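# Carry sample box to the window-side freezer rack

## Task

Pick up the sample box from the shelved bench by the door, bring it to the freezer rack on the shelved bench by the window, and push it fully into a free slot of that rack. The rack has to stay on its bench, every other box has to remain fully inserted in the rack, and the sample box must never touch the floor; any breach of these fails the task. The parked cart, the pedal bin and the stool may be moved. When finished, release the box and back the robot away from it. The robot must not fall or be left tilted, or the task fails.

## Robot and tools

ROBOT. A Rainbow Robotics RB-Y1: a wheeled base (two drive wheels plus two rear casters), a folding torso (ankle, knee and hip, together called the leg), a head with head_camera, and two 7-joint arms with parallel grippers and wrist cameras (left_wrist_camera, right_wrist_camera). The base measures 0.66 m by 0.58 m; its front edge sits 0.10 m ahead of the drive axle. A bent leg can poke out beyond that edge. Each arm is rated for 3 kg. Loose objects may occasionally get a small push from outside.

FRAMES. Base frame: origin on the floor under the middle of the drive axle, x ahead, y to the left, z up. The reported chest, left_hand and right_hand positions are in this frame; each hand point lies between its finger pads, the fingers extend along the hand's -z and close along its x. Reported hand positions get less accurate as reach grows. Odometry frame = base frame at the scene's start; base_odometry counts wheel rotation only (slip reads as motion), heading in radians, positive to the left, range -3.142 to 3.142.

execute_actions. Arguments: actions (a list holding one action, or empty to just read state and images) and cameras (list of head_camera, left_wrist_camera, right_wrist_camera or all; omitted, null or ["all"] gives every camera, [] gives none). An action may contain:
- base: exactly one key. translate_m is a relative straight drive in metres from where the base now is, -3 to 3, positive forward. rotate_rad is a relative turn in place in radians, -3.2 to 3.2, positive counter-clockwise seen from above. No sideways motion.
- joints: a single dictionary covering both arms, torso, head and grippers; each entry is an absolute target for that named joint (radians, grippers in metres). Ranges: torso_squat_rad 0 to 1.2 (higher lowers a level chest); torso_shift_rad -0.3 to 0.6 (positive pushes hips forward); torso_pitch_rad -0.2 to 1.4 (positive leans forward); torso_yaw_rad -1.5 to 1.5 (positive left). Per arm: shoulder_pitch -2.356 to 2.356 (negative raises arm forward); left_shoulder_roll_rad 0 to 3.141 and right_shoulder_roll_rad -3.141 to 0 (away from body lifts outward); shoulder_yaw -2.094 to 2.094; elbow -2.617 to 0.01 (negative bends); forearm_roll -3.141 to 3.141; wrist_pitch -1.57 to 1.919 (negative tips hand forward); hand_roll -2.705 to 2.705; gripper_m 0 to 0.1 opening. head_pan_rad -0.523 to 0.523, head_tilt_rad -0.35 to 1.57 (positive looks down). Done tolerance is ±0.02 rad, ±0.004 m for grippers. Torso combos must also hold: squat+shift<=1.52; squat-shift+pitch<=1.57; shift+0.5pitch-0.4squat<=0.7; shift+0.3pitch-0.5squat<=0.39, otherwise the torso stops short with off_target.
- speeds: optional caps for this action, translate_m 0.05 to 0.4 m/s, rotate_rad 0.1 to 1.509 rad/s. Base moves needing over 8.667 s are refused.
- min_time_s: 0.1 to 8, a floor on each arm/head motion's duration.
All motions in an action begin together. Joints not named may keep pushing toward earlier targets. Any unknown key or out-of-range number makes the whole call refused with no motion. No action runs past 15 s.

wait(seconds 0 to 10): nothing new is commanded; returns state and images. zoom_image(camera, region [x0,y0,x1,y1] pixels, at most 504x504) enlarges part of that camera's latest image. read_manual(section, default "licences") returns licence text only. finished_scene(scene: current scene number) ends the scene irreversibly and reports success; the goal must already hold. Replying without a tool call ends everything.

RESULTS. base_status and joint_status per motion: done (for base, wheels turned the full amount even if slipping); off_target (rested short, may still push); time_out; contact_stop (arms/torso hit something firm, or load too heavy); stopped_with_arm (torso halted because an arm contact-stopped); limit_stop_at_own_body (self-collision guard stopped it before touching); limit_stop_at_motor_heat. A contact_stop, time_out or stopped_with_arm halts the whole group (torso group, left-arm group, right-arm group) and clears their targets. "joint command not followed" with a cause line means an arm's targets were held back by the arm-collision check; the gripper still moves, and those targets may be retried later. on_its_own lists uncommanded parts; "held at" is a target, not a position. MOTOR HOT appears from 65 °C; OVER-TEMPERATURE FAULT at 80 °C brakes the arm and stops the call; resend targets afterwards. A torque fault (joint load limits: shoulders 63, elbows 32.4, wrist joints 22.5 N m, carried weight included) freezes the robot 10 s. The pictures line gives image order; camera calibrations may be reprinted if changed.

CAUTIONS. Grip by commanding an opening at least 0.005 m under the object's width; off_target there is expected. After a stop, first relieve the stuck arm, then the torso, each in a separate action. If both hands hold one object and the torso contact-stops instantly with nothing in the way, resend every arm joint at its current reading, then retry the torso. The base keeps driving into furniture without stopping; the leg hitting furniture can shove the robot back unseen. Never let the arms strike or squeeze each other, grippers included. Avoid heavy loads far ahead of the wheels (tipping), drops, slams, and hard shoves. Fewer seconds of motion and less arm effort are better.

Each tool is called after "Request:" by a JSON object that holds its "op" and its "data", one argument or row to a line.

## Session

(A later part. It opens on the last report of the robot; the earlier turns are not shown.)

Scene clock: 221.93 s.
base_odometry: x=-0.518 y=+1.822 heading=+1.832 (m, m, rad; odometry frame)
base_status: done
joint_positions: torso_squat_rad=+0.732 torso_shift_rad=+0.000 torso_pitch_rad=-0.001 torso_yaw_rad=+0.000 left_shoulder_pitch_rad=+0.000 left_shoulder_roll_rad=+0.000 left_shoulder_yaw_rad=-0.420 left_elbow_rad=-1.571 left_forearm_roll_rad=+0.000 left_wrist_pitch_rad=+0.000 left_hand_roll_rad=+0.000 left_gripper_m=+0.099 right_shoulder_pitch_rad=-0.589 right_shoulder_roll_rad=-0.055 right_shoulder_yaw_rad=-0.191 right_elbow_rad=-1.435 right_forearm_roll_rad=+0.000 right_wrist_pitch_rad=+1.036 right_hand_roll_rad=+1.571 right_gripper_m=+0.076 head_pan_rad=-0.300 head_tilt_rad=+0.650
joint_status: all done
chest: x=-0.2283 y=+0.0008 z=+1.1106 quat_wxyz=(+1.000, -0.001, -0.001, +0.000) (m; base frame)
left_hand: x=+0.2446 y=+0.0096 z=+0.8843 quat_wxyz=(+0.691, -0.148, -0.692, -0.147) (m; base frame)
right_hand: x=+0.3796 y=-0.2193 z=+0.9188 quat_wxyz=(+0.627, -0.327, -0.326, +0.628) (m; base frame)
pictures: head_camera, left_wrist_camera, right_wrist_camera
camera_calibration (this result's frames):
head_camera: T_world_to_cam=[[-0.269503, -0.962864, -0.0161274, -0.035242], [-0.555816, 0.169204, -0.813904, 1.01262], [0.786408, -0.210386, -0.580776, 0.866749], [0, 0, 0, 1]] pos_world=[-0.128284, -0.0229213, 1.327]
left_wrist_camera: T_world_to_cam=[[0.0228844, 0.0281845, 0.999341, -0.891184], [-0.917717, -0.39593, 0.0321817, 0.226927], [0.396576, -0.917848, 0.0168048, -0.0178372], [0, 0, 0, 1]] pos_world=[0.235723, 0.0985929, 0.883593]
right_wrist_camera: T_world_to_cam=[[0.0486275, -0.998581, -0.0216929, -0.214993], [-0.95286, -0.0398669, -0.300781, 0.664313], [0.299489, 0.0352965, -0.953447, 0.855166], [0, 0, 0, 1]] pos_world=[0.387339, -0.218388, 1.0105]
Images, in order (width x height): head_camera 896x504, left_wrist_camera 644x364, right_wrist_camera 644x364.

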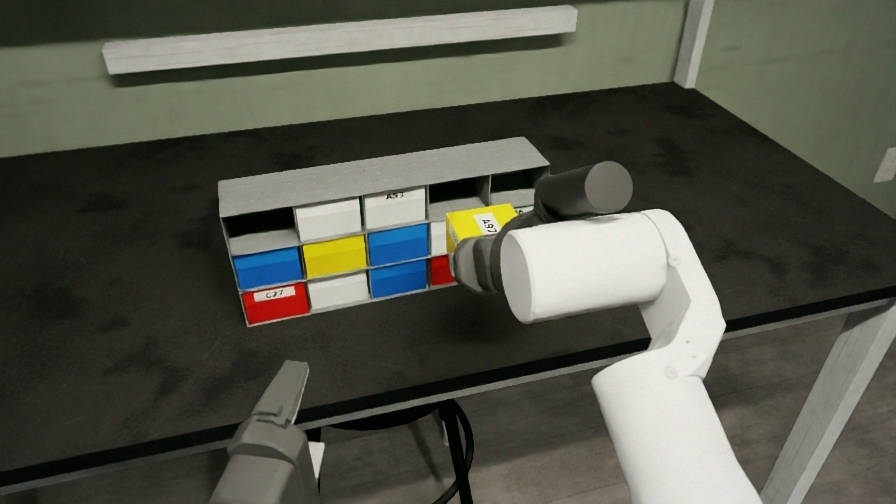

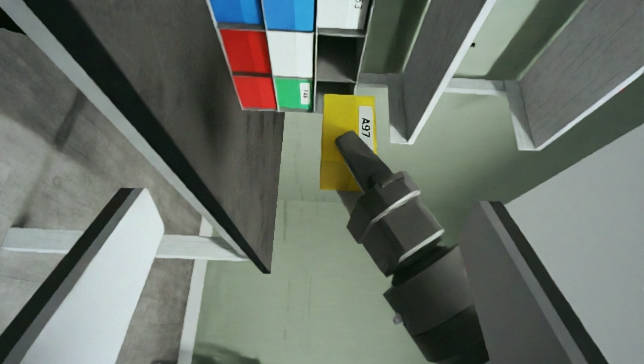

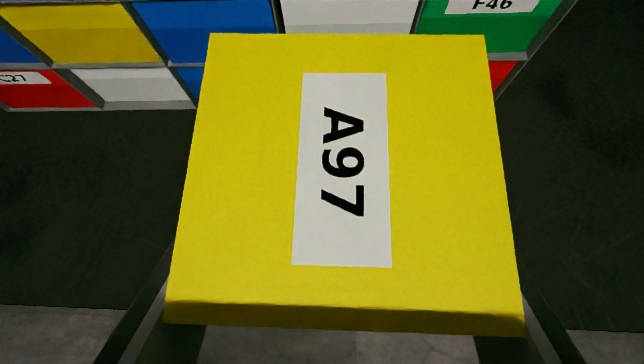

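Request:
{"op": "zoom_image", "data": {
  "camera": "left_wrist_camera",
  "region": [290, 20, 400, 130]
}}

Request:
{"op": "zoom_image", "data": {
  "camera": "right_wrist_camera",
  "region": [190, 0, 510, 60]
}}

Region (290, 20, 400, 130) of left_wrist_camera's 644x364 image, scaled by 4.582, with more detail than that image has.

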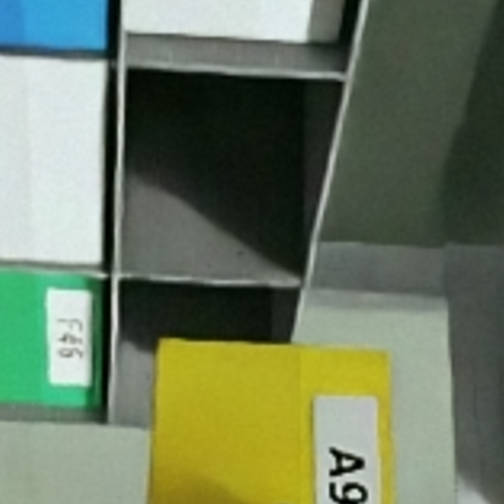

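Region (190, 0, 510, 60) of right_wrist_camera's 644x364 image, scaled by 1.575, with more detail than that image has; it fills the top 94 rows of this view, and the rest is white.

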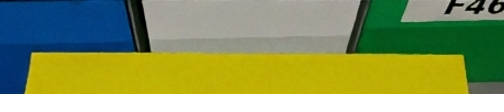

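Request:
{"op": "execute_actions", "data": {
  "actions": [
    {"base": {"translate_m": 0.045}, "joints": {"torso_squat_rad": 0.755}, "speeds": {"translate_m": 0.1}}
  ],
  "cameras": ["left_wrist_camera", "right_wrist_camera"]
}}

Request:
{"op": "zoom_image", "data": {
  "camera": "left_wrist_camera",
  "region": [290, 40, 400, 150]
}}

Request:
{"op": "zoom_image", "data": {
  "camera": "right_wrist_camera",
  "region": [190, 0, 350, 60]
}}

Request:
{"op": "zoom_image", "data": {
  "camera": "right_wrist_camera",
  "region": [350, 0, 510, 60]
}}

Scene clock: 231.67 s.
base_odometry: x=-0.530 y=+1.866 heading=+1.831 (m, m, rad; odometry frame)
base_status: done
joint_positions: torso_squat_rad=+0.755 torso_shift_rad=+0.000 torso_pitch_rad=-0.001 torso_yaw_rad=+0.000 left_shoulder_pitch_rad=+0.000 left_shoulder_roll_rad=+0.000 left_shoulder_yaw_rad=-0.420 left_elbow_rad=-1.571 left_forearm_roll_rad=+0.000 left_wrist_pitch_rad=+0.000 left_hand_roll_rad=+0.000 left_gripper_m=+0.099 right_shoulder_pitch_rad=-0.588 right_shoulder_roll_rad=-0.055 right_shoulder_yaw_rad=-0.191 right_elbow_rad=-1.435 right_forearm_roll_rad=+0.000 right_wrist_pitch_rad=+1.036 right_hand_roll_rad=+1.571 right_gripper_m=+0.076 head_pan_rad=-0.300 head_tilt_rad=+0.650
joint_status: all done
chest: x=-0.2283 y=+0.0008 z=+1.0997 quat_wxyz=(+1.000, -0.001, -0.001, +0.000) (m; base frame)
left_hand: x=+0.2446 y=+0.0096 z=+0.8733 quat_wxyz=(+0.691, -0.148, -0.692, -0.147) (m; base frame)
right_hand: x=+0.3796 y=-0.2193 z=+0.9079 quat_wxyz=(+0.627, -0.327, -0.326, +0.628) (m; base frame)
pictures: left_wrist_camera, right_wrist_camera
camera_calibration (this result's frames):
left_wrist_camera: T_world_to_cam=[[0.0229521, 0.0281747, 0.999339, -0.880275], [-0.917712, -0.395936, 0.0322401, 0.227217], [0.396583, -0.917846, 0.0167687, -0.0176254], [0, 0, 0, 1]] pos_world=[0.235714, 0.0985877, 0.872664]
right_wrist_camera: T_world_to_cam=[[0.0486183, -0.998582, -0.0216956, -0.215237], [-0.952875, -0.0398591, -0.300732, 0.660987], [0.299441, 0.0352943, -0.953462, 0.844784], [0, 0, 0, 1]] pos_world=[0.38734, -0.218402, 0.99958]
Images, in order (width x height): left_wrist_camera 644x364, right_wrist_camera 644x364.

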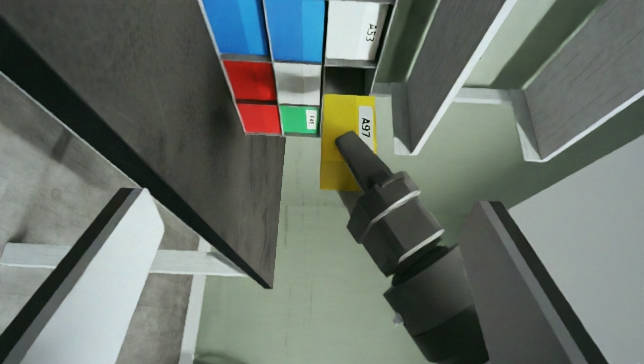

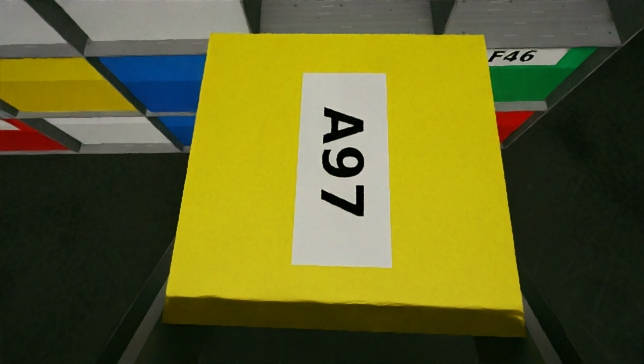

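Region (290, 40, 400, 150) of left_wrist_camera's 644x364 image, scaled by 4.582, with more detail than that image has.

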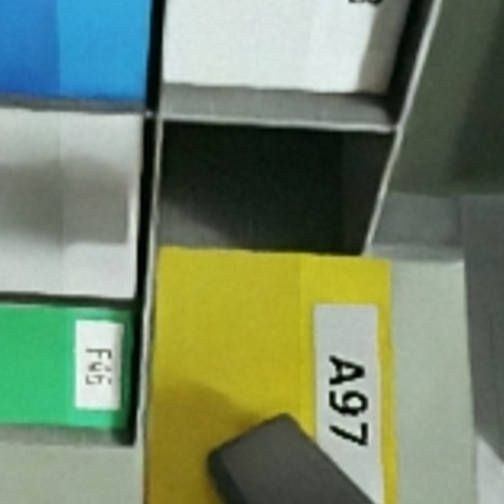

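Region (190, 0, 350, 60) of right_wrist_camera's 644x364 image, scaled by 3.150, with more detail than that image has; it fills the top 189 rows of this view, and the rest is white.

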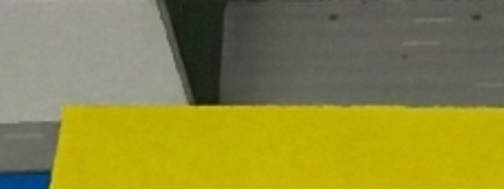

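Region (350, 0, 510, 60) of right_wrist_camera's 644x364 image, scaled by 3.150, with more detail than that image has; it fills the top 189 rows of this view, and the rest is white.

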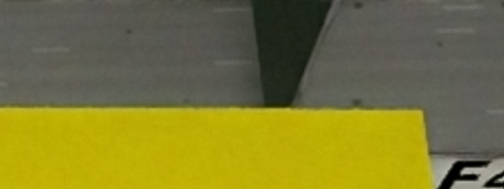

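Request:
{"op": "execute_actions", "data": {
  "actions": [
    {"base": {"translate_m": 0.018}, "joints": {"torso_yaw_rad": -0.023, "right_forearm_roll_rad": -0.0523, "right_hand_roll_rad": 1.6293, "torso_squat_rad": 0.754}, "speeds": {"translate_m": 0.05}}
  ],
  "cameras": ["left_wrist_camera", "right_wrist_camera"]
}}

Request:
{"op": "zoom_image", "data": {
  "camera": "left_wrist_camera",
  "region": [290, 40, 400, 150]
}}

Request:
{"op": "zoom_image", "data": {
  "camera": "right_wrist_camera",
  "region": [160, 0, 280, 100]
}}

Request:
{"op": "zoom_image", "data": {
  "camera": "right_wrist_camera",
  "region": [420, 0, 540, 100]
}}

Scene clock: 252.83 s.
base_odometry: x=-0.535 y=+1.883 heading=+1.831 (m, m, rad; odometry frame)
base_status: done
joint_positions: torso_squat_rad=+0.754 torso_shift_rad=+0.000 torso_pitch_rad=-0.001 torso_yaw_rad=-0.023 left_shoulder_pitch_rad=+0.000 left_shoulder_roll_rad=+0.000 left_shoulder_yaw_rad=-0.420 left_elbow_rad=-1.571 left_forearm_roll_rad=+0.000 left_wrist_pitch_rad=+0.000 left_hand_roll_rad=+0.000 left_gripper_m=+0.099 right_shoulder_pitch_rad=-0.589 right_shoulder_roll_rad=-0.055 right_shoulder_yaw_rad=-0.191 right_elbow_rad=-1.435 right_forearm_roll_rad=-0.052 right_wrist_pitch_rad=+1.036 right_hand_roll_rad=+1.629 right_gripper_m=+0.076 head_pan_rad=-0.300 head_tilt_rad=+0.650
joint_status: all done
chest: x=-0.2283 y=+0.0008 z=+1.1002 quat_wxyz=(+1.000, -0.001, -0.001, -0.012) (m; base frame)
left_hand: x=+0.2446 y=-0.0013 z=+0.8738 quat_wxyz=(+0.689, -0.156, -0.690, -0.155) (m; base frame)
right_hand: x=+0.3745 y=-0.2228 z=+0.9087 quat_wxyz=(+0.617, -0.322, -0.332, +0.637) (m; base frame)
pictures: left_wrist_camera, right_wrist_camera
camera_calibration (this result's frames):
left_wrist_camera: T_world_to_cam=[[0.023546, 0.0275829, 0.999342, -0.880613], [-0.92659, -0.374693, 0.0321738, 0.2252], [0.375334, -0.926739, 0.0167356, -0.0224325], [0, 0, 0, 1]] pos_world=[0.237823, 0.0878818, 0.873163]
right_wrist_camera: T_world_to_cam=[[0.0805406, -0.99652, -0.0214937, -0.230206], [-0.950717, -0.0703254, -0.301979, 0.649745], [0.299417, 0.044756, -0.953072, 0.848913], [0, 0, 0, 1]] pos_world=[0.382086, -0.221706, 1.00034]
Images, in order (width x height): left_wrist_camera 644x364, right_wrist_camera 644x364.

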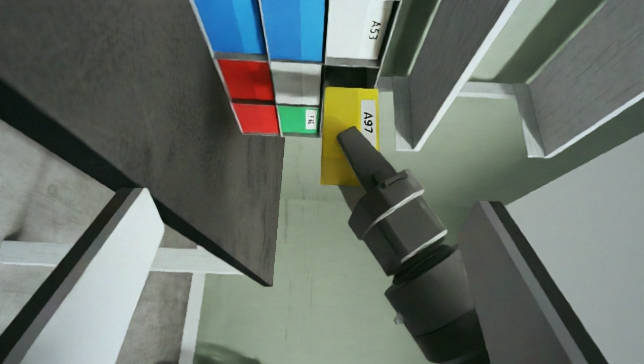

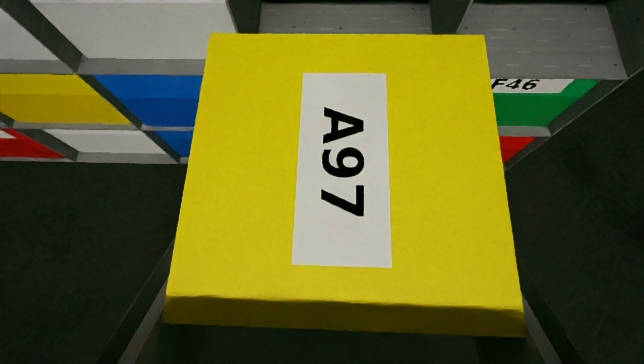

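Region (290, 40, 400, 150) of left_wrist_camera's 644x364 image, scaled by 4.582, with more detail than that image has.

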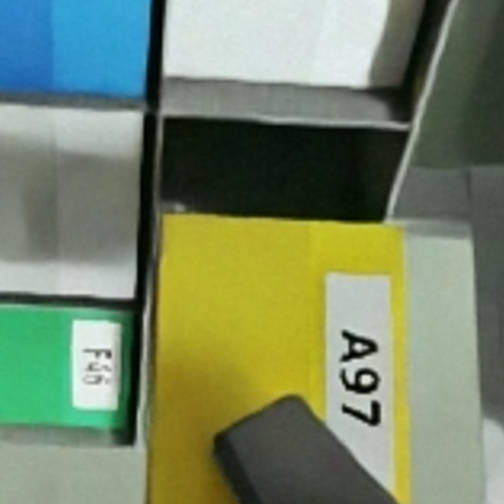

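Region (160, 0, 280, 100) of right_wrist_camera's 644x364 image, scaled by 4.200, with more detail than that image has.

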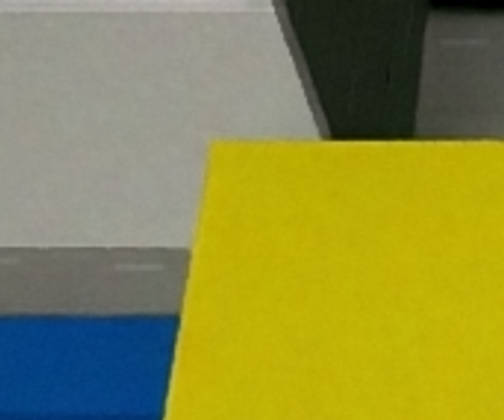

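Region (420, 0, 540, 100) of right_wrist_camera's 644x364 image, scaled by 4.200, with more detail than that image has.

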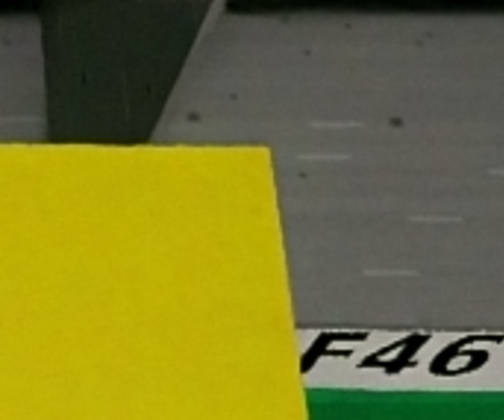

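Request:
{"op": "execute_actions", "data": {
  "actions": [
    {"base": {"translate_m": 0.016}, "speeds": {"translate_m": 0.05}}
  ],
  "cameras": ["left_wrist_camera", "right_wrist_camera"]
}}

Request:
{"op": "zoom_image", "data": {
  "camera": "left_wrist_camera",
  "region": [310, 60, 390, 120]
}}

Request:
{"op": "zoom_image", "data": {
  "camera": "right_wrist_camera",
  "region": [175, 0, 255, 60]
}}

Request:
{"op": "zoom_image", "data": {
  "camera": "right_wrist_camera",
  "region": [440, 0, 520, 60]
}}

Scene clock: 264.20 s.
base_odometry: x=-0.539 y=+1.899 heading=+1.830 (m, m, rad; odometry frame)
base_status: done
joint_positions: torso_squat_rad=+0.754 torso_shift_rad=+0.000 torso_pitch_rad=-0.001 torso_yaw_rad=-0.023 left_shoulder_pitch_rad=+0.000 left_shoulder_roll_rad=+0.000 left_shoulder_yaw_rad=-0.420 left_elbow_rad=-1.571 left_forearm_roll_rad=+0.000 left_wrist_pitch_rad=+0.000 left_hand_roll_rad=+0.000 left_gripper_m=+0.099 right_shoulder_pitch_rad=-0.589 right_shoulder_roll_rad=-0.055 right_shoulder_yaw_rad=-0.191 right_elbow_rad=-1.435 right_forearm_roll_rad=-0.052 right_wrist_pitch_rad=+1.036 right_hand_roll_rad=+1.629 right_gripper_m=+0.076 head_pan_rad=-0.300 head_tilt_rad=+0.650
joint_status: not commanded
chest: x=-0.2284 y=+0.0008 z=+1.1002 quat_wxyz=(+1.000, -0.001, -0.001, -0.012) (m; base frame)
left_hand: x=+0.2446 y=-0.0013 z=+0.8738 quat_wxyz=(+0.689, -0.156, -0.690, -0.155) (m; base frame)
right_hand: x=+0.3745 y=-0.2228 z=+0.9087 quat_wxyz=(+0.617, -0.322, -0.332, +0.637) (m; base frame)
pictures: left_wrist_camera, right_wrist_camera
camera_calibration (this result's frames):
left_wrist_camera: T_world_to_cam=[[0.0235339, 0.0275814, 0.999342, -0.880615], [-0.926591, -0.374694, 0.032162, 0.225207], [0.375335, -0.926738, 0.0167387, -0.0224334], [0, 0, 0, 1]] pos_world=[0.237819, 0.0878823, 0.873169]
right_wrist_camera: T_world_to_cam=[[0.0805436, -0.996519, -0.0214914, -0.230208], [-0.950706, -0.0703274, -0.302012, 0.649774], [0.29945, 0.0447572, -0.953062, 0.84891], [0, 0, 0, 1]] pos_world=[0.38208, -0.221704, 1.00036]
Images, in order (width x height): left_wrist_camera 644x364, right_wrist_camera 644x364.

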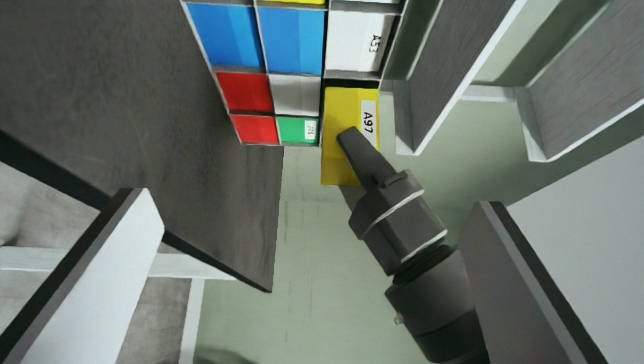

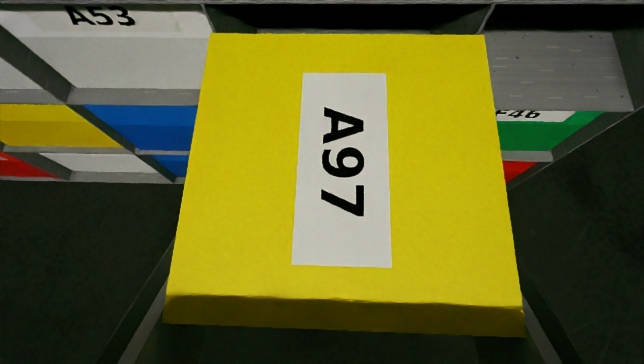

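Region (310, 60, 390, 120) of left_wrist_camera's 644x364 image, scaled by 6.300, with more detail than that image has; it fills the top 378 rows of this view, and the rest is white.

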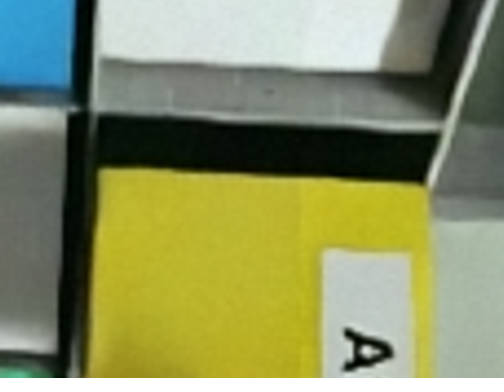

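Region (175, 0, 255, 60) of right_wrist_camera's 644x364 image, scaled by 6.300, with more detail than that image has; it fills the top 378 rows of this view, and the rest is white.

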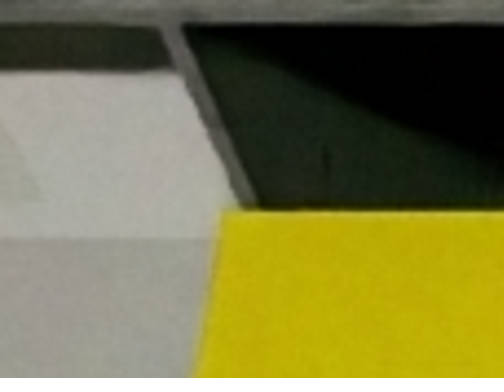

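Region (440, 0, 520, 60) of right_wrist_camera's 644x364 image, scaled by 6.300, with more detail than that image has; it fills the top 378 rows of this view, and the rest is white.

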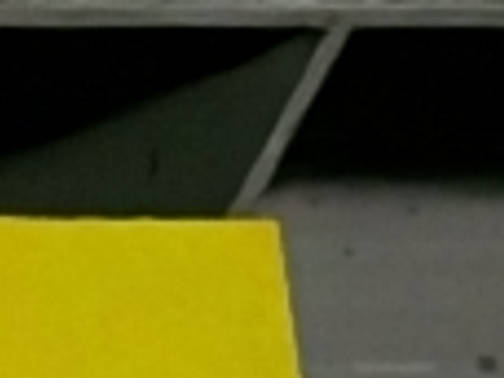

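Request:
{"op": "execute_actions", "data": {
  "actions": [
    {"base": {"translate_m": 0.016}, "joints": {"torso_squat_rad": 0.7532, "torso_yaw_rad": -0.0224}, "speeds": {"translate_m": 0.05}}
  ],
  "cameras": ["left_wrist_camera", "right_wrist_camera"]
}}

Request:
{"op": "zoom_image", "data": {
  "camera": "left_wrist_camera",
  "region": [310, 70, 390, 130]
}}

Request:
{"op": "zoom_image", "data": {
  "camera": "right_wrist_camera",
  "region": [165, 30, 245, 90]
}}

Request:
{"op": "zoom_image", "data": {
  "camera": "right_wrist_camera",
  "region": [450, 30, 530, 90]
}}

Scene clock: 277.83 s.
base_odometry: x=-0.543 y=+1.914 heading=+1.830 (m, m, rad; odometry frame)
base_status: done
joint_positions: torso_squat_rad=+0.753 torso_shift_rad=+0.000 torso_pitch_rad=-0.001 torso_yaw_rad=-0.022 left_shoulder_pitch_rad=+0.000 left_shoulder_roll_rad=+0.000 left_shoulder_yaw_rad=-0.420 left_elbow_rad=-1.571 left_forearm_roll_rad=+0.000 left_wrist_pitch_rad=+0.000 left_hand_roll_rad=+0.000 left_gripper_m=+0.099 right_shoulder_pitch_rad=-0.589 right_shoulder_roll_rad=-0.055 right_shoulder_yaw_rad=-0.191 right_elbow_rad=-1.435 right_forearm_roll_rad=-0.052 right_wrist_pitch_rad=+1.036 right_hand_roll_rad=+1.629 right_gripper_m=+0.076 head_pan_rad=-0.300 head_tilt_rad=+0.650
joint_status: all done
chest: x=-0.2284 y=+0.0008 z=+1.1006 quat_wxyz=(+1.000, -0.001, -0.001, -0.011) (m; base frame)
left_hand: x=+0.2446 y=-0.0011 z=+0.8742 quat_wxyz=(+0.689, -0.155, -0.690, -0.155) (m; base frame)
right_hand: x=+0.3746 y=-0.2225 z=+0.9091 quat_wxyz=(+0.616, -0.322, -0.332, +0.637) (m; base frame)
pictures: left_wrist_camera, right_wrist_camera
camera_calibration (this result's frames):
left_wrist_camera: T_world_to_cam=[[0.0235193, 0.0275994, 0.999342, -0.881002], [-0.926377, -0.375221, 0.0321647, 0.225238], [0.375862, -0.926524, 0.0167425, -0.0223216], [0, 0, 0, 1]] pos_world=[0.237766, 0.0881477, 0.873551]
right_wrist_camera: T_world_to_cam=[[0.0811138, -0.996473, -0.0214927, -0.230068], [-0.950663, -0.0708705, -0.302023, 0.649909], [0.299435, 0.0449306, -0.953058, 0.849267], [0, 0, 0, 1]] pos_world=[0.382206, -0.221355, 1.00074]
Images, in order (width x height): left_wrist_camera 644x364, right_wrist_camera 644x364.

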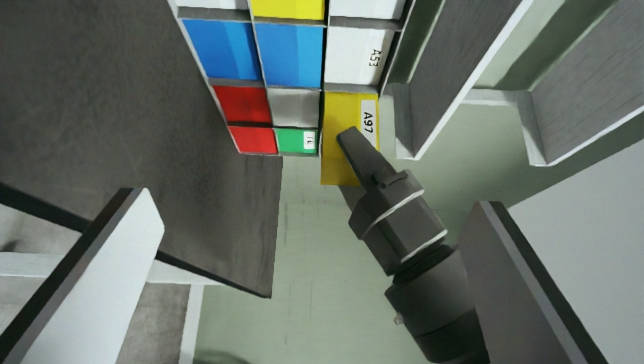

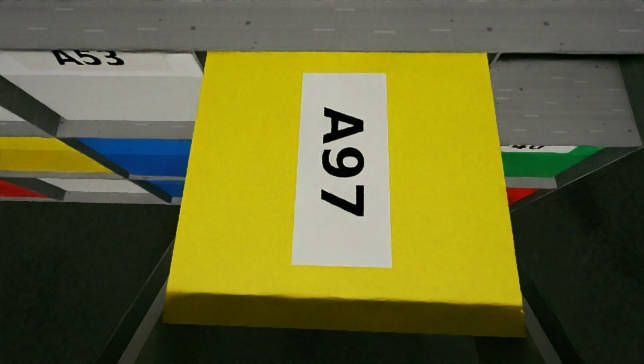

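Region (310, 70, 390, 130) of left_wrist_camera's 644x364 image, scaled by 6.300, with more detail than that image has; it fills the top 378 rows of this view, and the rest is white.

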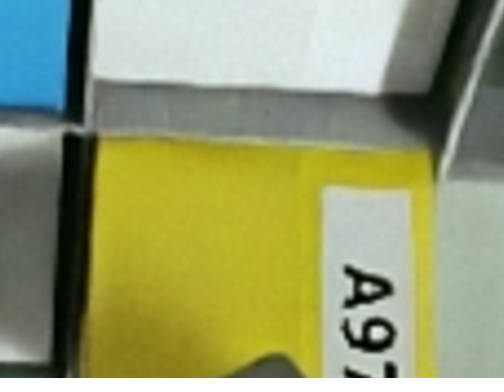

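Region (165, 30, 245, 90) of right_wrist_camera's 644x364 image, scaled by 6.300, with more detail than that image has; it fills the top 378 rows of this view, and the rest is white.

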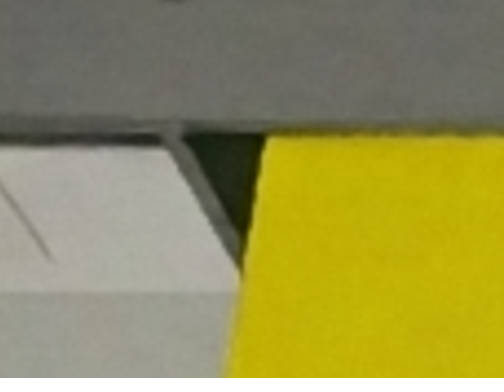

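Region (450, 30, 530, 90) of right_wrist_camera's 644x364 image, scaled by 6.300, with more detail than that image has; it fills the top 378 rows of this view, and the rest is white.

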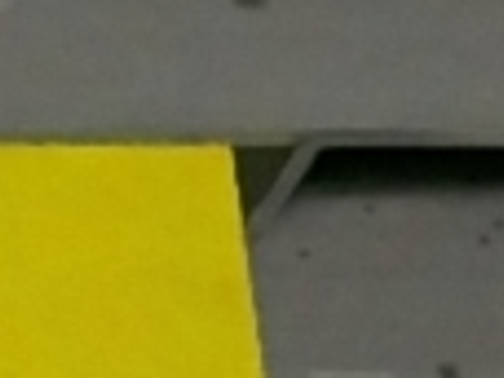

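Request:
{"op": "execute_actions", "data": {
  "actions": [
    {"base": {"translate_m": 0.017}, "joints": {"torso_yaw_rad": -0.0207}, "speeds": {"translate_m": 0.05}}
  ],
  "cameras": ["left_wrist_camera", "right_wrist_camera"]
}}

Request:
{"op": "zoom_image", "data": {
  "camera": "left_wrist_camera",
  "region": [310, 85, 390, 145]
}}

Request:
{"op": "zoom_image", "data": {
  "camera": "right_wrist_camera",
  "region": [155, 85, 235, 145]
}}

Request:
{"op": "zoom_image", "data": {
  "camera": "right_wrist_camera",
  "region": [460, 85, 540, 145]
}}

Scene clock: 284.13 s.
base_odometry: x=-0.547 y=+1.931 heading=+1.830 (m, m, rad; odometry frame)
base_status: done
joint_positions: torso_squat_rad=+0.753 torso_shift_rad=+0.000 torso_pitch_rad=-0.001 torso_yaw_rad=-0.021 left_shoulder_pitch_rad=+0.000 left_shoulder_roll_rad=+0.000 left_shoulder_yaw_rad=-0.420 left_elbow_rad=-1.571 left_forearm_roll_rad=+0.000 left_wrist_pitch_rad=+0.000 left_hand_roll_rad=+0.000 left_gripper_m=+0.099 right_shoulder_pitch_rad=-0.589 right_shoulder_roll_rad=-0.055 right_shoulder_yaw_rad=-0.191 right_elbow_rad=-1.435 right_forearm_roll_rad=-0.052 right_wrist_pitch_rad=+1.036 right_hand_roll_rad=+1.629 right_gripper_m=+0.076 head_pan_rad=-0.300 head_tilt_rad=+0.650
joint_status: all done
chest: x=-0.2284 y=+0.0008 z=+1.1006 quat_wxyz=(+1.000, -0.001, -0.001, -0.010) (m; base frame)
left_hand: x=+0.2446 y=-0.0003 z=+0.8742 quat_wxyz=(+0.690, -0.155, -0.691, -0.154) (m; base frame)
right_hand: x=+0.3750 y=-0.2215 z=+0.9091 quat_wxyz=(+0.616, -0.322, -0.332, +0.638) (m; base frame)
pictures: left_wrist_camera, right_wrist_camera
camera_calibration (this result's frames):
left_wrist_camera: T_world_to_cam=[[0.0234794, 0.027644, 0.999342, -0.88101], [-0.925741, -0.376788, 0.0321729, 0.225378], [0.37743, -0.925887, 0.0167444, -0.0219657], [0, 0, 0, 1]] pos_world=[0.237617, 0.0889367, 0.873547]
right_wrist_camera: T_world_to_cam=[[0.082816, -0.996332, -0.0215273, -0.229641], [-0.950543, -0.0724844, -0.302017, 0.649933], [0.299349, 0.0454745, -0.95306, 0.849256], [0, 0, 0, 1]] pos_world=[0.382583, -0.220308, 1.00074]
Images, in order (width x height): left_wrist_camera 644x364, right_wrist_camera 644x364.

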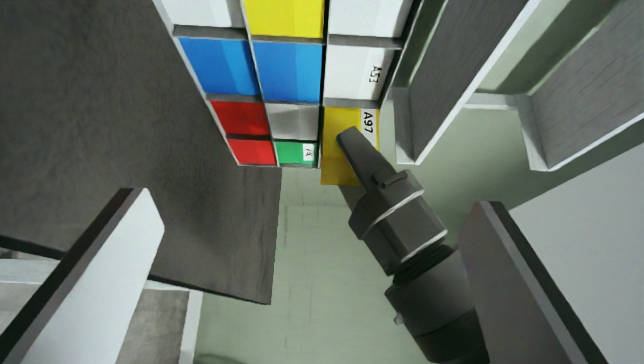

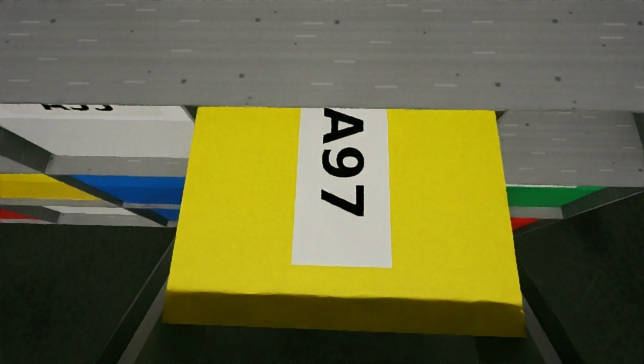

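Region (310, 85, 390, 145) of left_wrist_camera's 644x364 image, scaled by 6.300, with more detail than that image has; it fills the top 378 rows of this view, and the rest is white.

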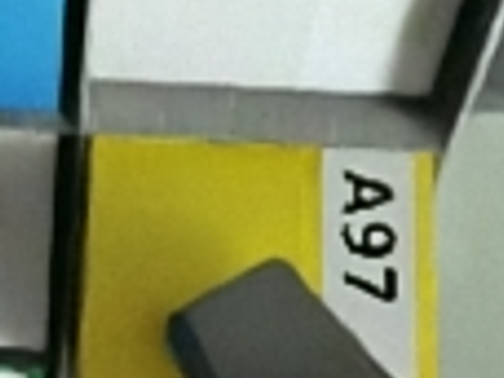

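Region (155, 85, 235, 145) of right_wrist_camera's 644x364 image, scaled by 6.300, with more detail than that image has; it fills the top 378 rows of this view, and the rest is white.

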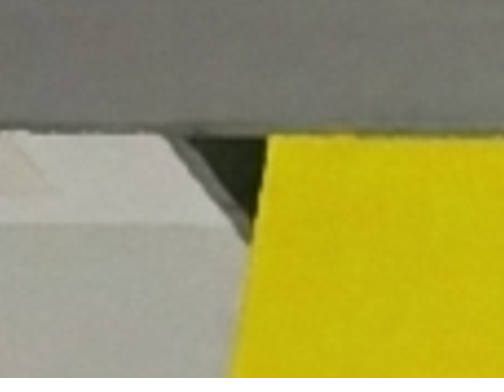

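Region (460, 85, 540, 145) of right_wrist_camera's 644x364 image, scaled by 6.300, with more detail than that image has; it fills the top 378 rows of this view, and the rest is white.

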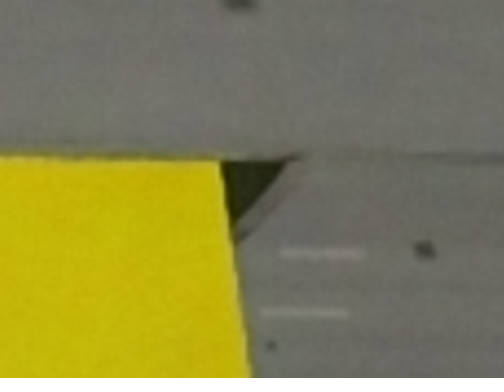

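Request:
{"op": "execute_actions", "data": {
  "actions": []
}}

Scene clock: 290.60 s.
base_odometry: x=-0.547 y=+1.931 heading=+1.830 (m, m, rad; odometry frame)
base_status: done
joint_positions: torso_squat_rad=+0.753 torso_shift_rad=+0.000 torso_pitch_rad=-0.001 torso_yaw_rad=-0.021 left_shoulder_pitch_rad=+0.000 left_shoulder_roll_rad=+0.000 left_shoulder_yaw_rad=-0.420 left_elbow_rad=-1.571 left_forearm_roll_rad=+0.000 left_wrist_pitch_rad=+0.000 left_hand_roll_rad=+0.000 left_gripper_m=+0.099 right_shoulder_pitch_rad=-0.589 right_shoulder_roll_rad=-0.055 right_shoulder_yaw_rad=-0.191 right_elbow_rad=-1.435 right_forearm_roll_rad=-0.052 right_wrist_pitch_rad=+1.036 right_hand_roll_rad=+1.629 right_gripper_m=+0.076 head_pan_rad=-0.300 head_tilt_rad=+0.650
joint_status: all done
chest: x=-0.2284 y=+0.0008 z=+1.1006 quat_wxyz=(+1.000, -0.001, -0.001, -0.010) (m; base frame)
left_hand: x=+0.2446 y=-0.0003 z=+0.8742 quat_wxyz=(+0.690, -0.155, -0.691, -0.154) (m; base frame)
right_hand: x=+0.3750 y=-0.2215 z=+0.9091 quat_wxyz=(+0.616, -0.322, -0.332, +0.638) (m; base frame)
pictures: head_camera, left_wrist_camera, right_wrist_camera
camera_calibration (this result's frames):
head_camera: T_world_to_cam=[[-0.289398, -0.957072, -0.0161757, -0.0399162], [-0.552144, 0.180713, -0.813929, 1.0053], [0.781912, -0.226618, -0.58074, 0.859884], [0, 0, 0, 1]] pos_world=[-0.128835, -0.0250079, 1.31696]
left_wrist_camera: T_world_to_cam=[[0.0234761, 0.0276444, 0.999342, -0.881011], [-0.925741, -0.376788, 0.03217, 0.225379], [0.37743, -0.925887, 0.016746, -0.0219662], [0, 0, 0, 1]] pos_world=[0.237615, 0.0889367, 0.873549]
right_wrist_camera: T_world_to_cam=[[0.0828159, -0.996332, -0.0215267, -0.229642], [-0.950542, -0.0724843, -0.30202, 0.649934], [0.299352, 0.0454741, -0.953058, 0.849256], [0, 0, 0, 1]] pos_world=[0.382581, -0.220308, 1.00074]
Images, in order (width x height): head_camera 896x504, left_wrist_camera 644x364, right_wrist_camera 644x364.

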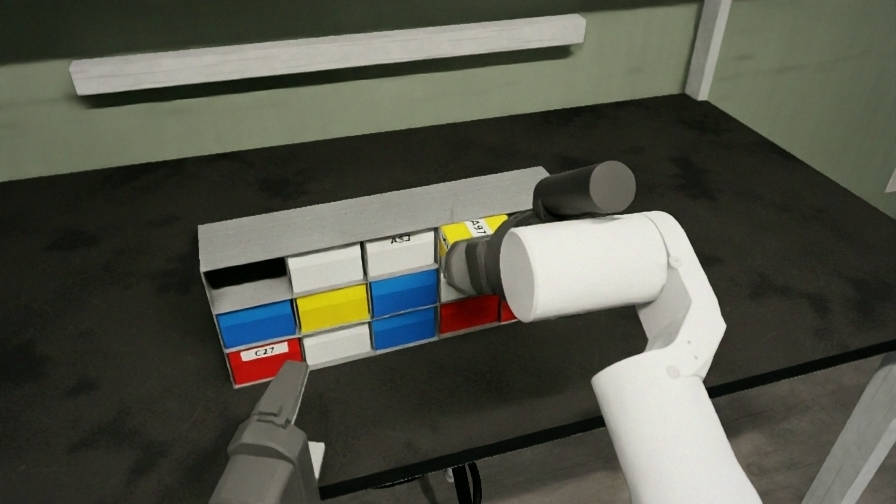

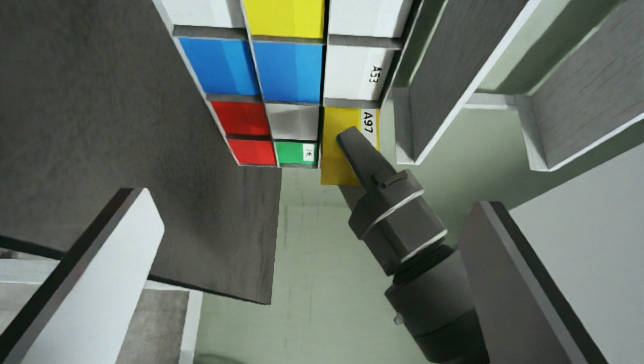

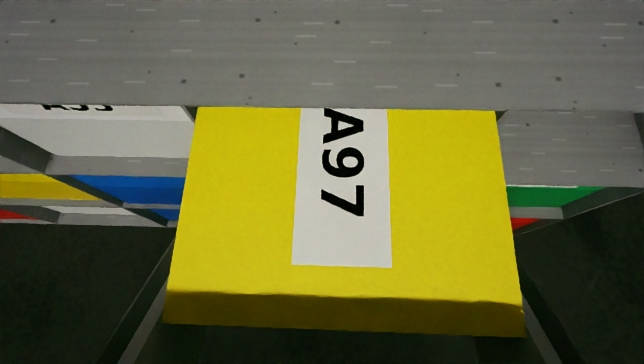

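Request:
{"op": "execute_actions", "data": {
  "actions": [
    {"base": {"translate_m": 0.016}, "joints": {"torso_yaw_rad": -0.0191}, "speeds": {"translate_m": 0.05}}
  ]
}}

Scene clock: 294.73 s.
base_odometry: x=-0.551 y=+1.946 heading=+1.829 (m, m, rad; odometry frame)
base_status: done
joint_positions: torso_squat_rad=+0.753 torso_shift_rad=+0.000 torso_pitch_rad=-0.001 torso_yaw_rad=-0.019 left_shoulder_pitch_rad=+0.000 left_shoulder_roll_rad=+0.000 left_shoulder_yaw_rad=-0.420 left_elbow_rad=-1.571 left_forearm_roll_rad=+0.000 left_wrist_pitch_rad=+0.000 left_hand_roll_rad=+0.000 left_gripper_m=+0.099 right_shoulder_pitch_rad=-0.589 right_shoulder_roll_rad=-0.055 right_shoulder_yaw_rad=-0.191 right_elbow_rad=-1.435 right_forearm_roll_rad=-0.052 right_wrist_pitch_rad=+1.036 right_hand_roll_rad=+1.629 right_gripper_m=+0.076 head_pan_rad=-0.300 head_tilt_rad=+0.650
joint_status: all done
chest: x=-0.2284 y=+0.0008 z=+1.1006 quat_wxyz=(+1.000, -0.001, -0.001, -0.010) (m; base frame)
left_hand: x=+0.2446 y=+0.0005 z=+0.8742 quat_wxyz=(+0.690, -0.154, -0.691, -0.154) (m; base frame)
right_hand: x=+0.3753 y=-0.2205 z=+0.9090 quat_wxyz=(+0.615, -0.321, -0.332, +0.638) (m; base frame)
pictures: head_camera, left_wrist_camera, right_wrist_camera
camera_calibration (this result's frames):
head_camera: T_world_to_cam=[[-0.287863, -0.957535, -0.0161685, -0.0395715], [-0.552436, 0.179822, -0.813928, 1.00523], [0.782272, -0.225368, -0.580741, 0.859967], [0, 0, 0, 1]] pos_world=[-0.128793, -0.0248452, 1.31696]
left_wrist_camera: T_world_to_cam=[[0.0234388, 0.0276863, 0.999342, -0.881019], [-0.925138, -0.378265, 0.032178, 0.225509], [0.378907, -0.925283, 0.0167476, -0.0216297], [0, 0, 0, 1]] pos_world=[0.237472, 0.0896805, 0.873545]
right_wrist_camera: T_world_to_cam=[[0.0844187, -0.996197, -0.0215529, -0.229246], [-0.950428, -0.0740061, -0.30201, 0.649952], [0.299267, 0.0459798, -0.953061, 0.849247], [0, 0, 0, 1]] pos_world=[0.382934, -0.219322, 1.00074]
Images, in order (width x height): head_camera 896x504, left_wrist_camera 644x364, right_wrist_camera 644x364.

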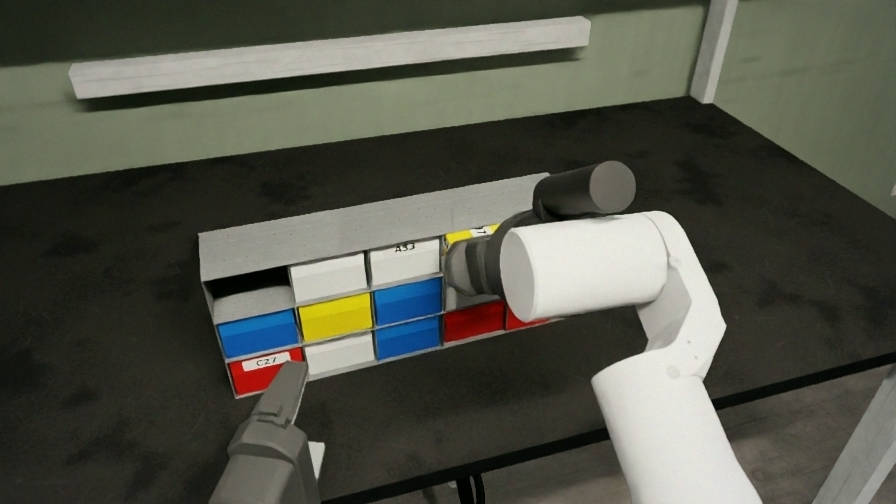

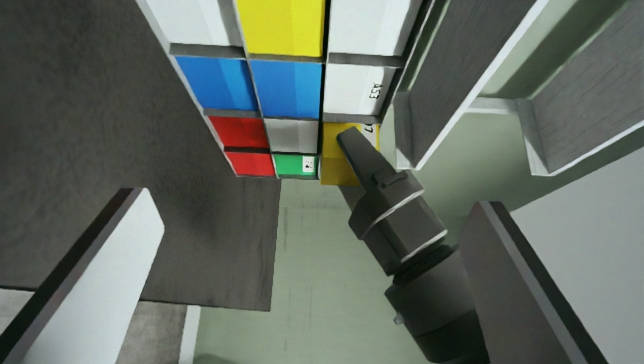

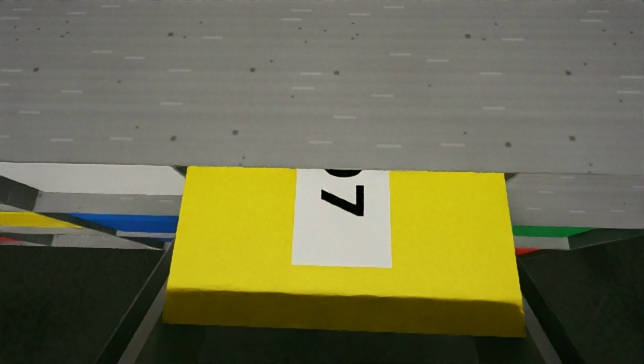

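Request:
{"op": "zoom_image", "data": {
  "camera": "left_wrist_camera",
  "region": [300, 100, 400, 200]
}}

Request:
{"op": "zoom_image", "data": {
  "camera": "right_wrist_camera",
  "region": [140, 140, 560, 260]
}}

Region (300, 100, 400, 200) of left_wrist_camera's 644x364 image, scaled by 5.040, with more detail than that image has.

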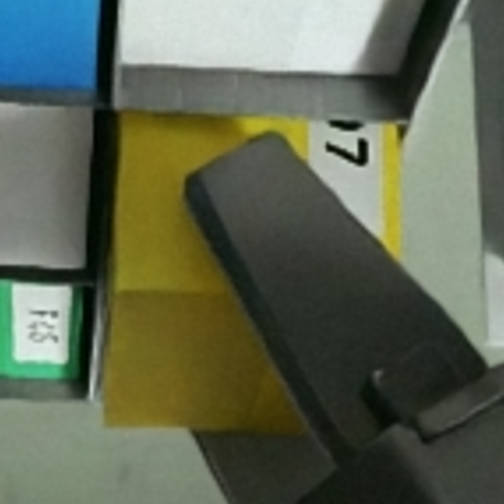

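Region (140, 140, 560, 260) of right_wrist_camera's 644x364 image, scaled by 1.200, with more detail than that image has; it fills the top 144 rows of this view, and the rest is white.

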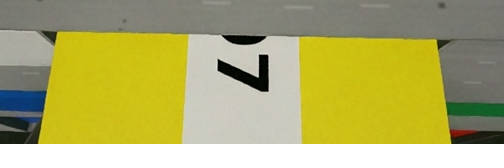

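Request:
{"op": "execute_actions", "data": {
  "actions": [
    {"joints": {"torso_squat_rad": 0.7552}}
  ],
  "cameras": ["left_wrist_camera", "right_wrist_camera"]
}}

Request:
{"op": "zoom_image", "data": {
  "camera": "left_wrist_camera",
  "region": [300, 100, 400, 200]
}}

Scene clock: 302.37 s.
base_odometry: x=-0.551 y=+1.946 heading=+1.829 (m, m, rad; odometry frame)
base_status: not commanded
joint_positions: torso_squat_rad=+0.755 torso_shift_rad=+0.000 torso_pitch_rad=-0.001 torso_yaw_rad=-0.019 left_shoulder_pitch_rad=+0.000 left_shoulder_roll_rad=+0.000 left_shoulder_yaw_rad=-0.420 left_elbow_rad=-1.571 left_forearm_roll_rad=+0.000 left_wrist_pitch_rad=+0.000 left_hand_roll_rad=+0.000 left_gripper_m=+0.099 right_shoulder_pitch_rad=-0.589 right_shoulder_roll_rad=-0.055 right_shoulder_yaw_rad=-0.191 right_elbow_rad=-1.435 right_forearm_roll_rad=-0.052 right_wrist_pitch_rad=+1.036 right_hand_roll_rad=+1.629 right_gripper_m=+0.076 head_pan_rad=-0.300 head_tilt_rad=+0.650
joint_status: all done
chest: x=-0.2284 y=+0.0008 z=+1.0996 quat_wxyz=(+1.000, -0.001, -0.001, -0.010) (m; base frame)
left_hand: x=+0.2446 y=+0.0005 z=+0.8733 quat_wxyz=(+0.690, -0.154, -0.691, -0.154) (m; base frame)
right_hand: x=+0.3753 y=-0.2205 z=+0.9082 quat_wxyz=(+0.615, -0.321, -0.332, +0.638) (m; base frame)
pictures: left_wrist_camera, right_wrist_camera
camera_calibration (this result's frames):
left_wrist_camera: T_world_to_cam=[[0.0233443, 0.0276827, 0.999344, -0.880087], [-0.92514, -0.378268, 0.0320892, 0.225588], [0.378908, -0.925282, 0.0167799, -0.0216306], [0, 0, 0, 1]] pos_world=[0.237441, 0.0896815, 0.872634]
right_wrist_camera: T_world_to_cam=[[0.08442, -0.996197, -0.0215446, -0.229272], [-0.950398, -0.0740053, -0.302105, 0.649726], [0.299362, 0.0459797, -0.953031, 0.848342], [0, 0, 0, 1]] pos_world=[0.382892, -0.219323, 0.999843]
Images, in order (width x height): left_wrist_camera 644x364, right_wrist_camera 644x364.

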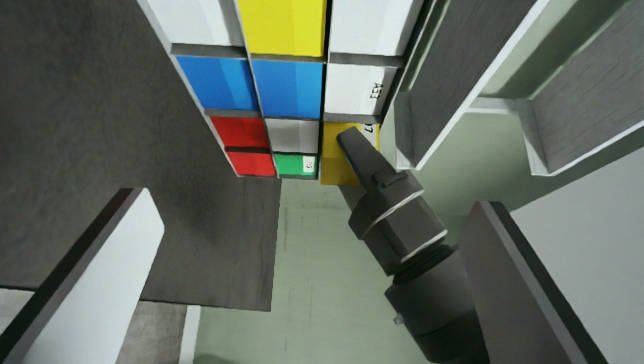

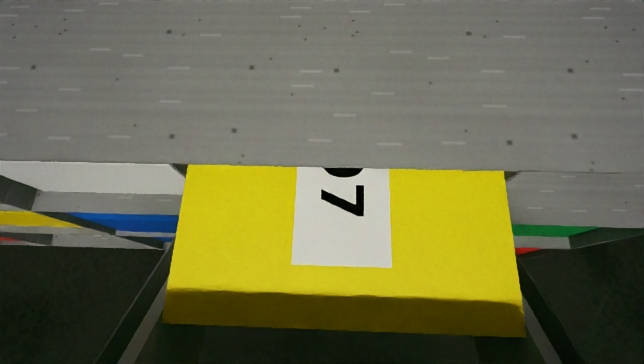

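Region (300, 100, 400, 200) of left_wrist_camera's 644x364 image, scaled by 5.040, with more detail than that image has.

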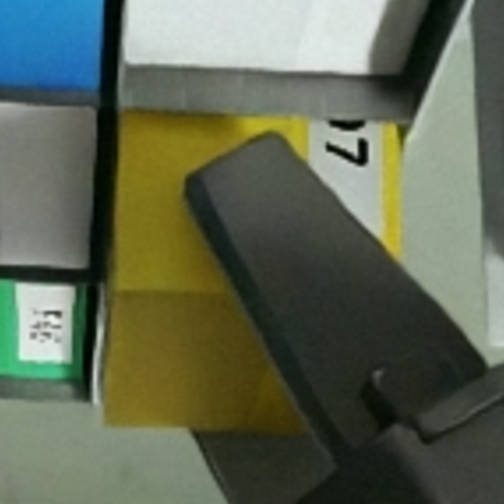

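Box bottom is now at shelf level. Release.

Request:
{"op": "execute_actions", "data": {
  "actions": [
    {"joints": {"right_gripper_m": 0.1}}
  ],
  "cameras": ["left_wrist_camera", "right_wrist_camera"]
}}

Scene clock: 305.57 s.
base_odometry: x=-0.551 y=+1.946 heading=+1.829 (m, m, rad; odometry frame)
base_status: not commanded
joint_positions: torso_squat_rad=+0.755 torso_shift_rad=+0.000 torso_pitch_rad=-0.001 torso_yaw_rad=-0.019 left_shoulder_pitch_rad=+0.000 left_shoulder_roll_rad=+0.000 left_shoulder_yaw_rad=-0.420 left_elbow_rad=-1.571 left_forearm_roll_rad=+0.000 left_wrist_pitch_rad=+0.000 left_hand_roll_rad=+0.000 left_gripper_m=+0.099 right_shoulder_pitch_rad=-0.589 right_shoulder_roll_rad=-0.055 right_shoulder_yaw_rad=-0.191 right_elbow_rad=-1.435 right_forearm_roll_rad=-0.052 right_wrist_pitch_rad=+1.036 right_hand_roll_rad=+1.629 right_gripper_m=+0.100 head_pan_rad=-0.300 head_tilt_rad=+0.650
joint_status: all done
chest: x=-0.2284 y=+0.0008 z=+1.0996 quat_wxyz=(+1.000, -0.001, -0.001, -0.010) (m; base frame)
left_hand: x=+0.2446 y=+0.0005 z=+0.8733 quat_wxyz=(+0.690, -0.154, -0.691, -0.154) (m; base frame)
right_hand: x=+0.3753 y=-0.2205 z=+0.9082 quat_wxyz=(+0.615, -0.321, -0.332, +0.638) (m; base frame)
pictures: left_wrist_camera, right_wrist_camera
camera_calibration (this result's frames):
left_wrist_camera: T_world_to_cam=[[0.0233446, 0.0276825, 0.999344, -0.880087], [-0.92514, -0.378268, 0.0320894, 0.225588], [0.378908, -0.925282, 0.0167796, -0.0216304], [0, 0, 0, 1]] pos_world=[0.237441, 0.0896814, 0.872634]
right_wrist_camera: T_world_to_cam=[[0.0844243, -0.996197, -0.0215358, -0.229279], [-0.95037, -0.0740077, -0.302193, 0.649814], [0.29945, 0.0459794, -0.953003, 0.848315], [0, 0, 0, 1]] pos_world=[0.382892, -0.219321, 0.999879]
Images, in order (width x height): left_wrist_camera 644x364, right_wrist_camera 644x364.

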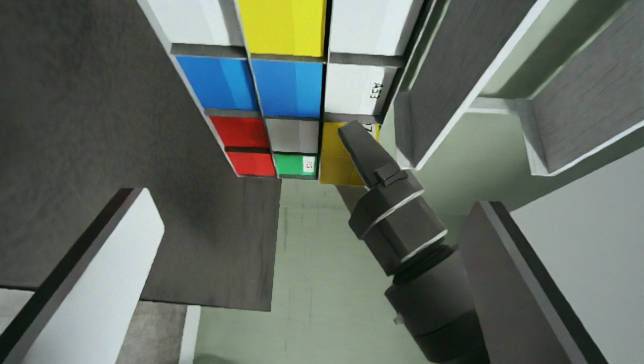

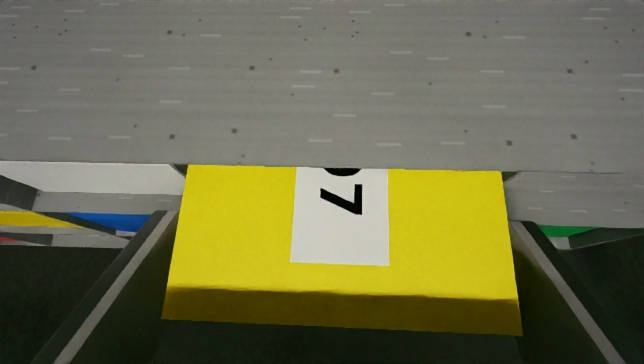

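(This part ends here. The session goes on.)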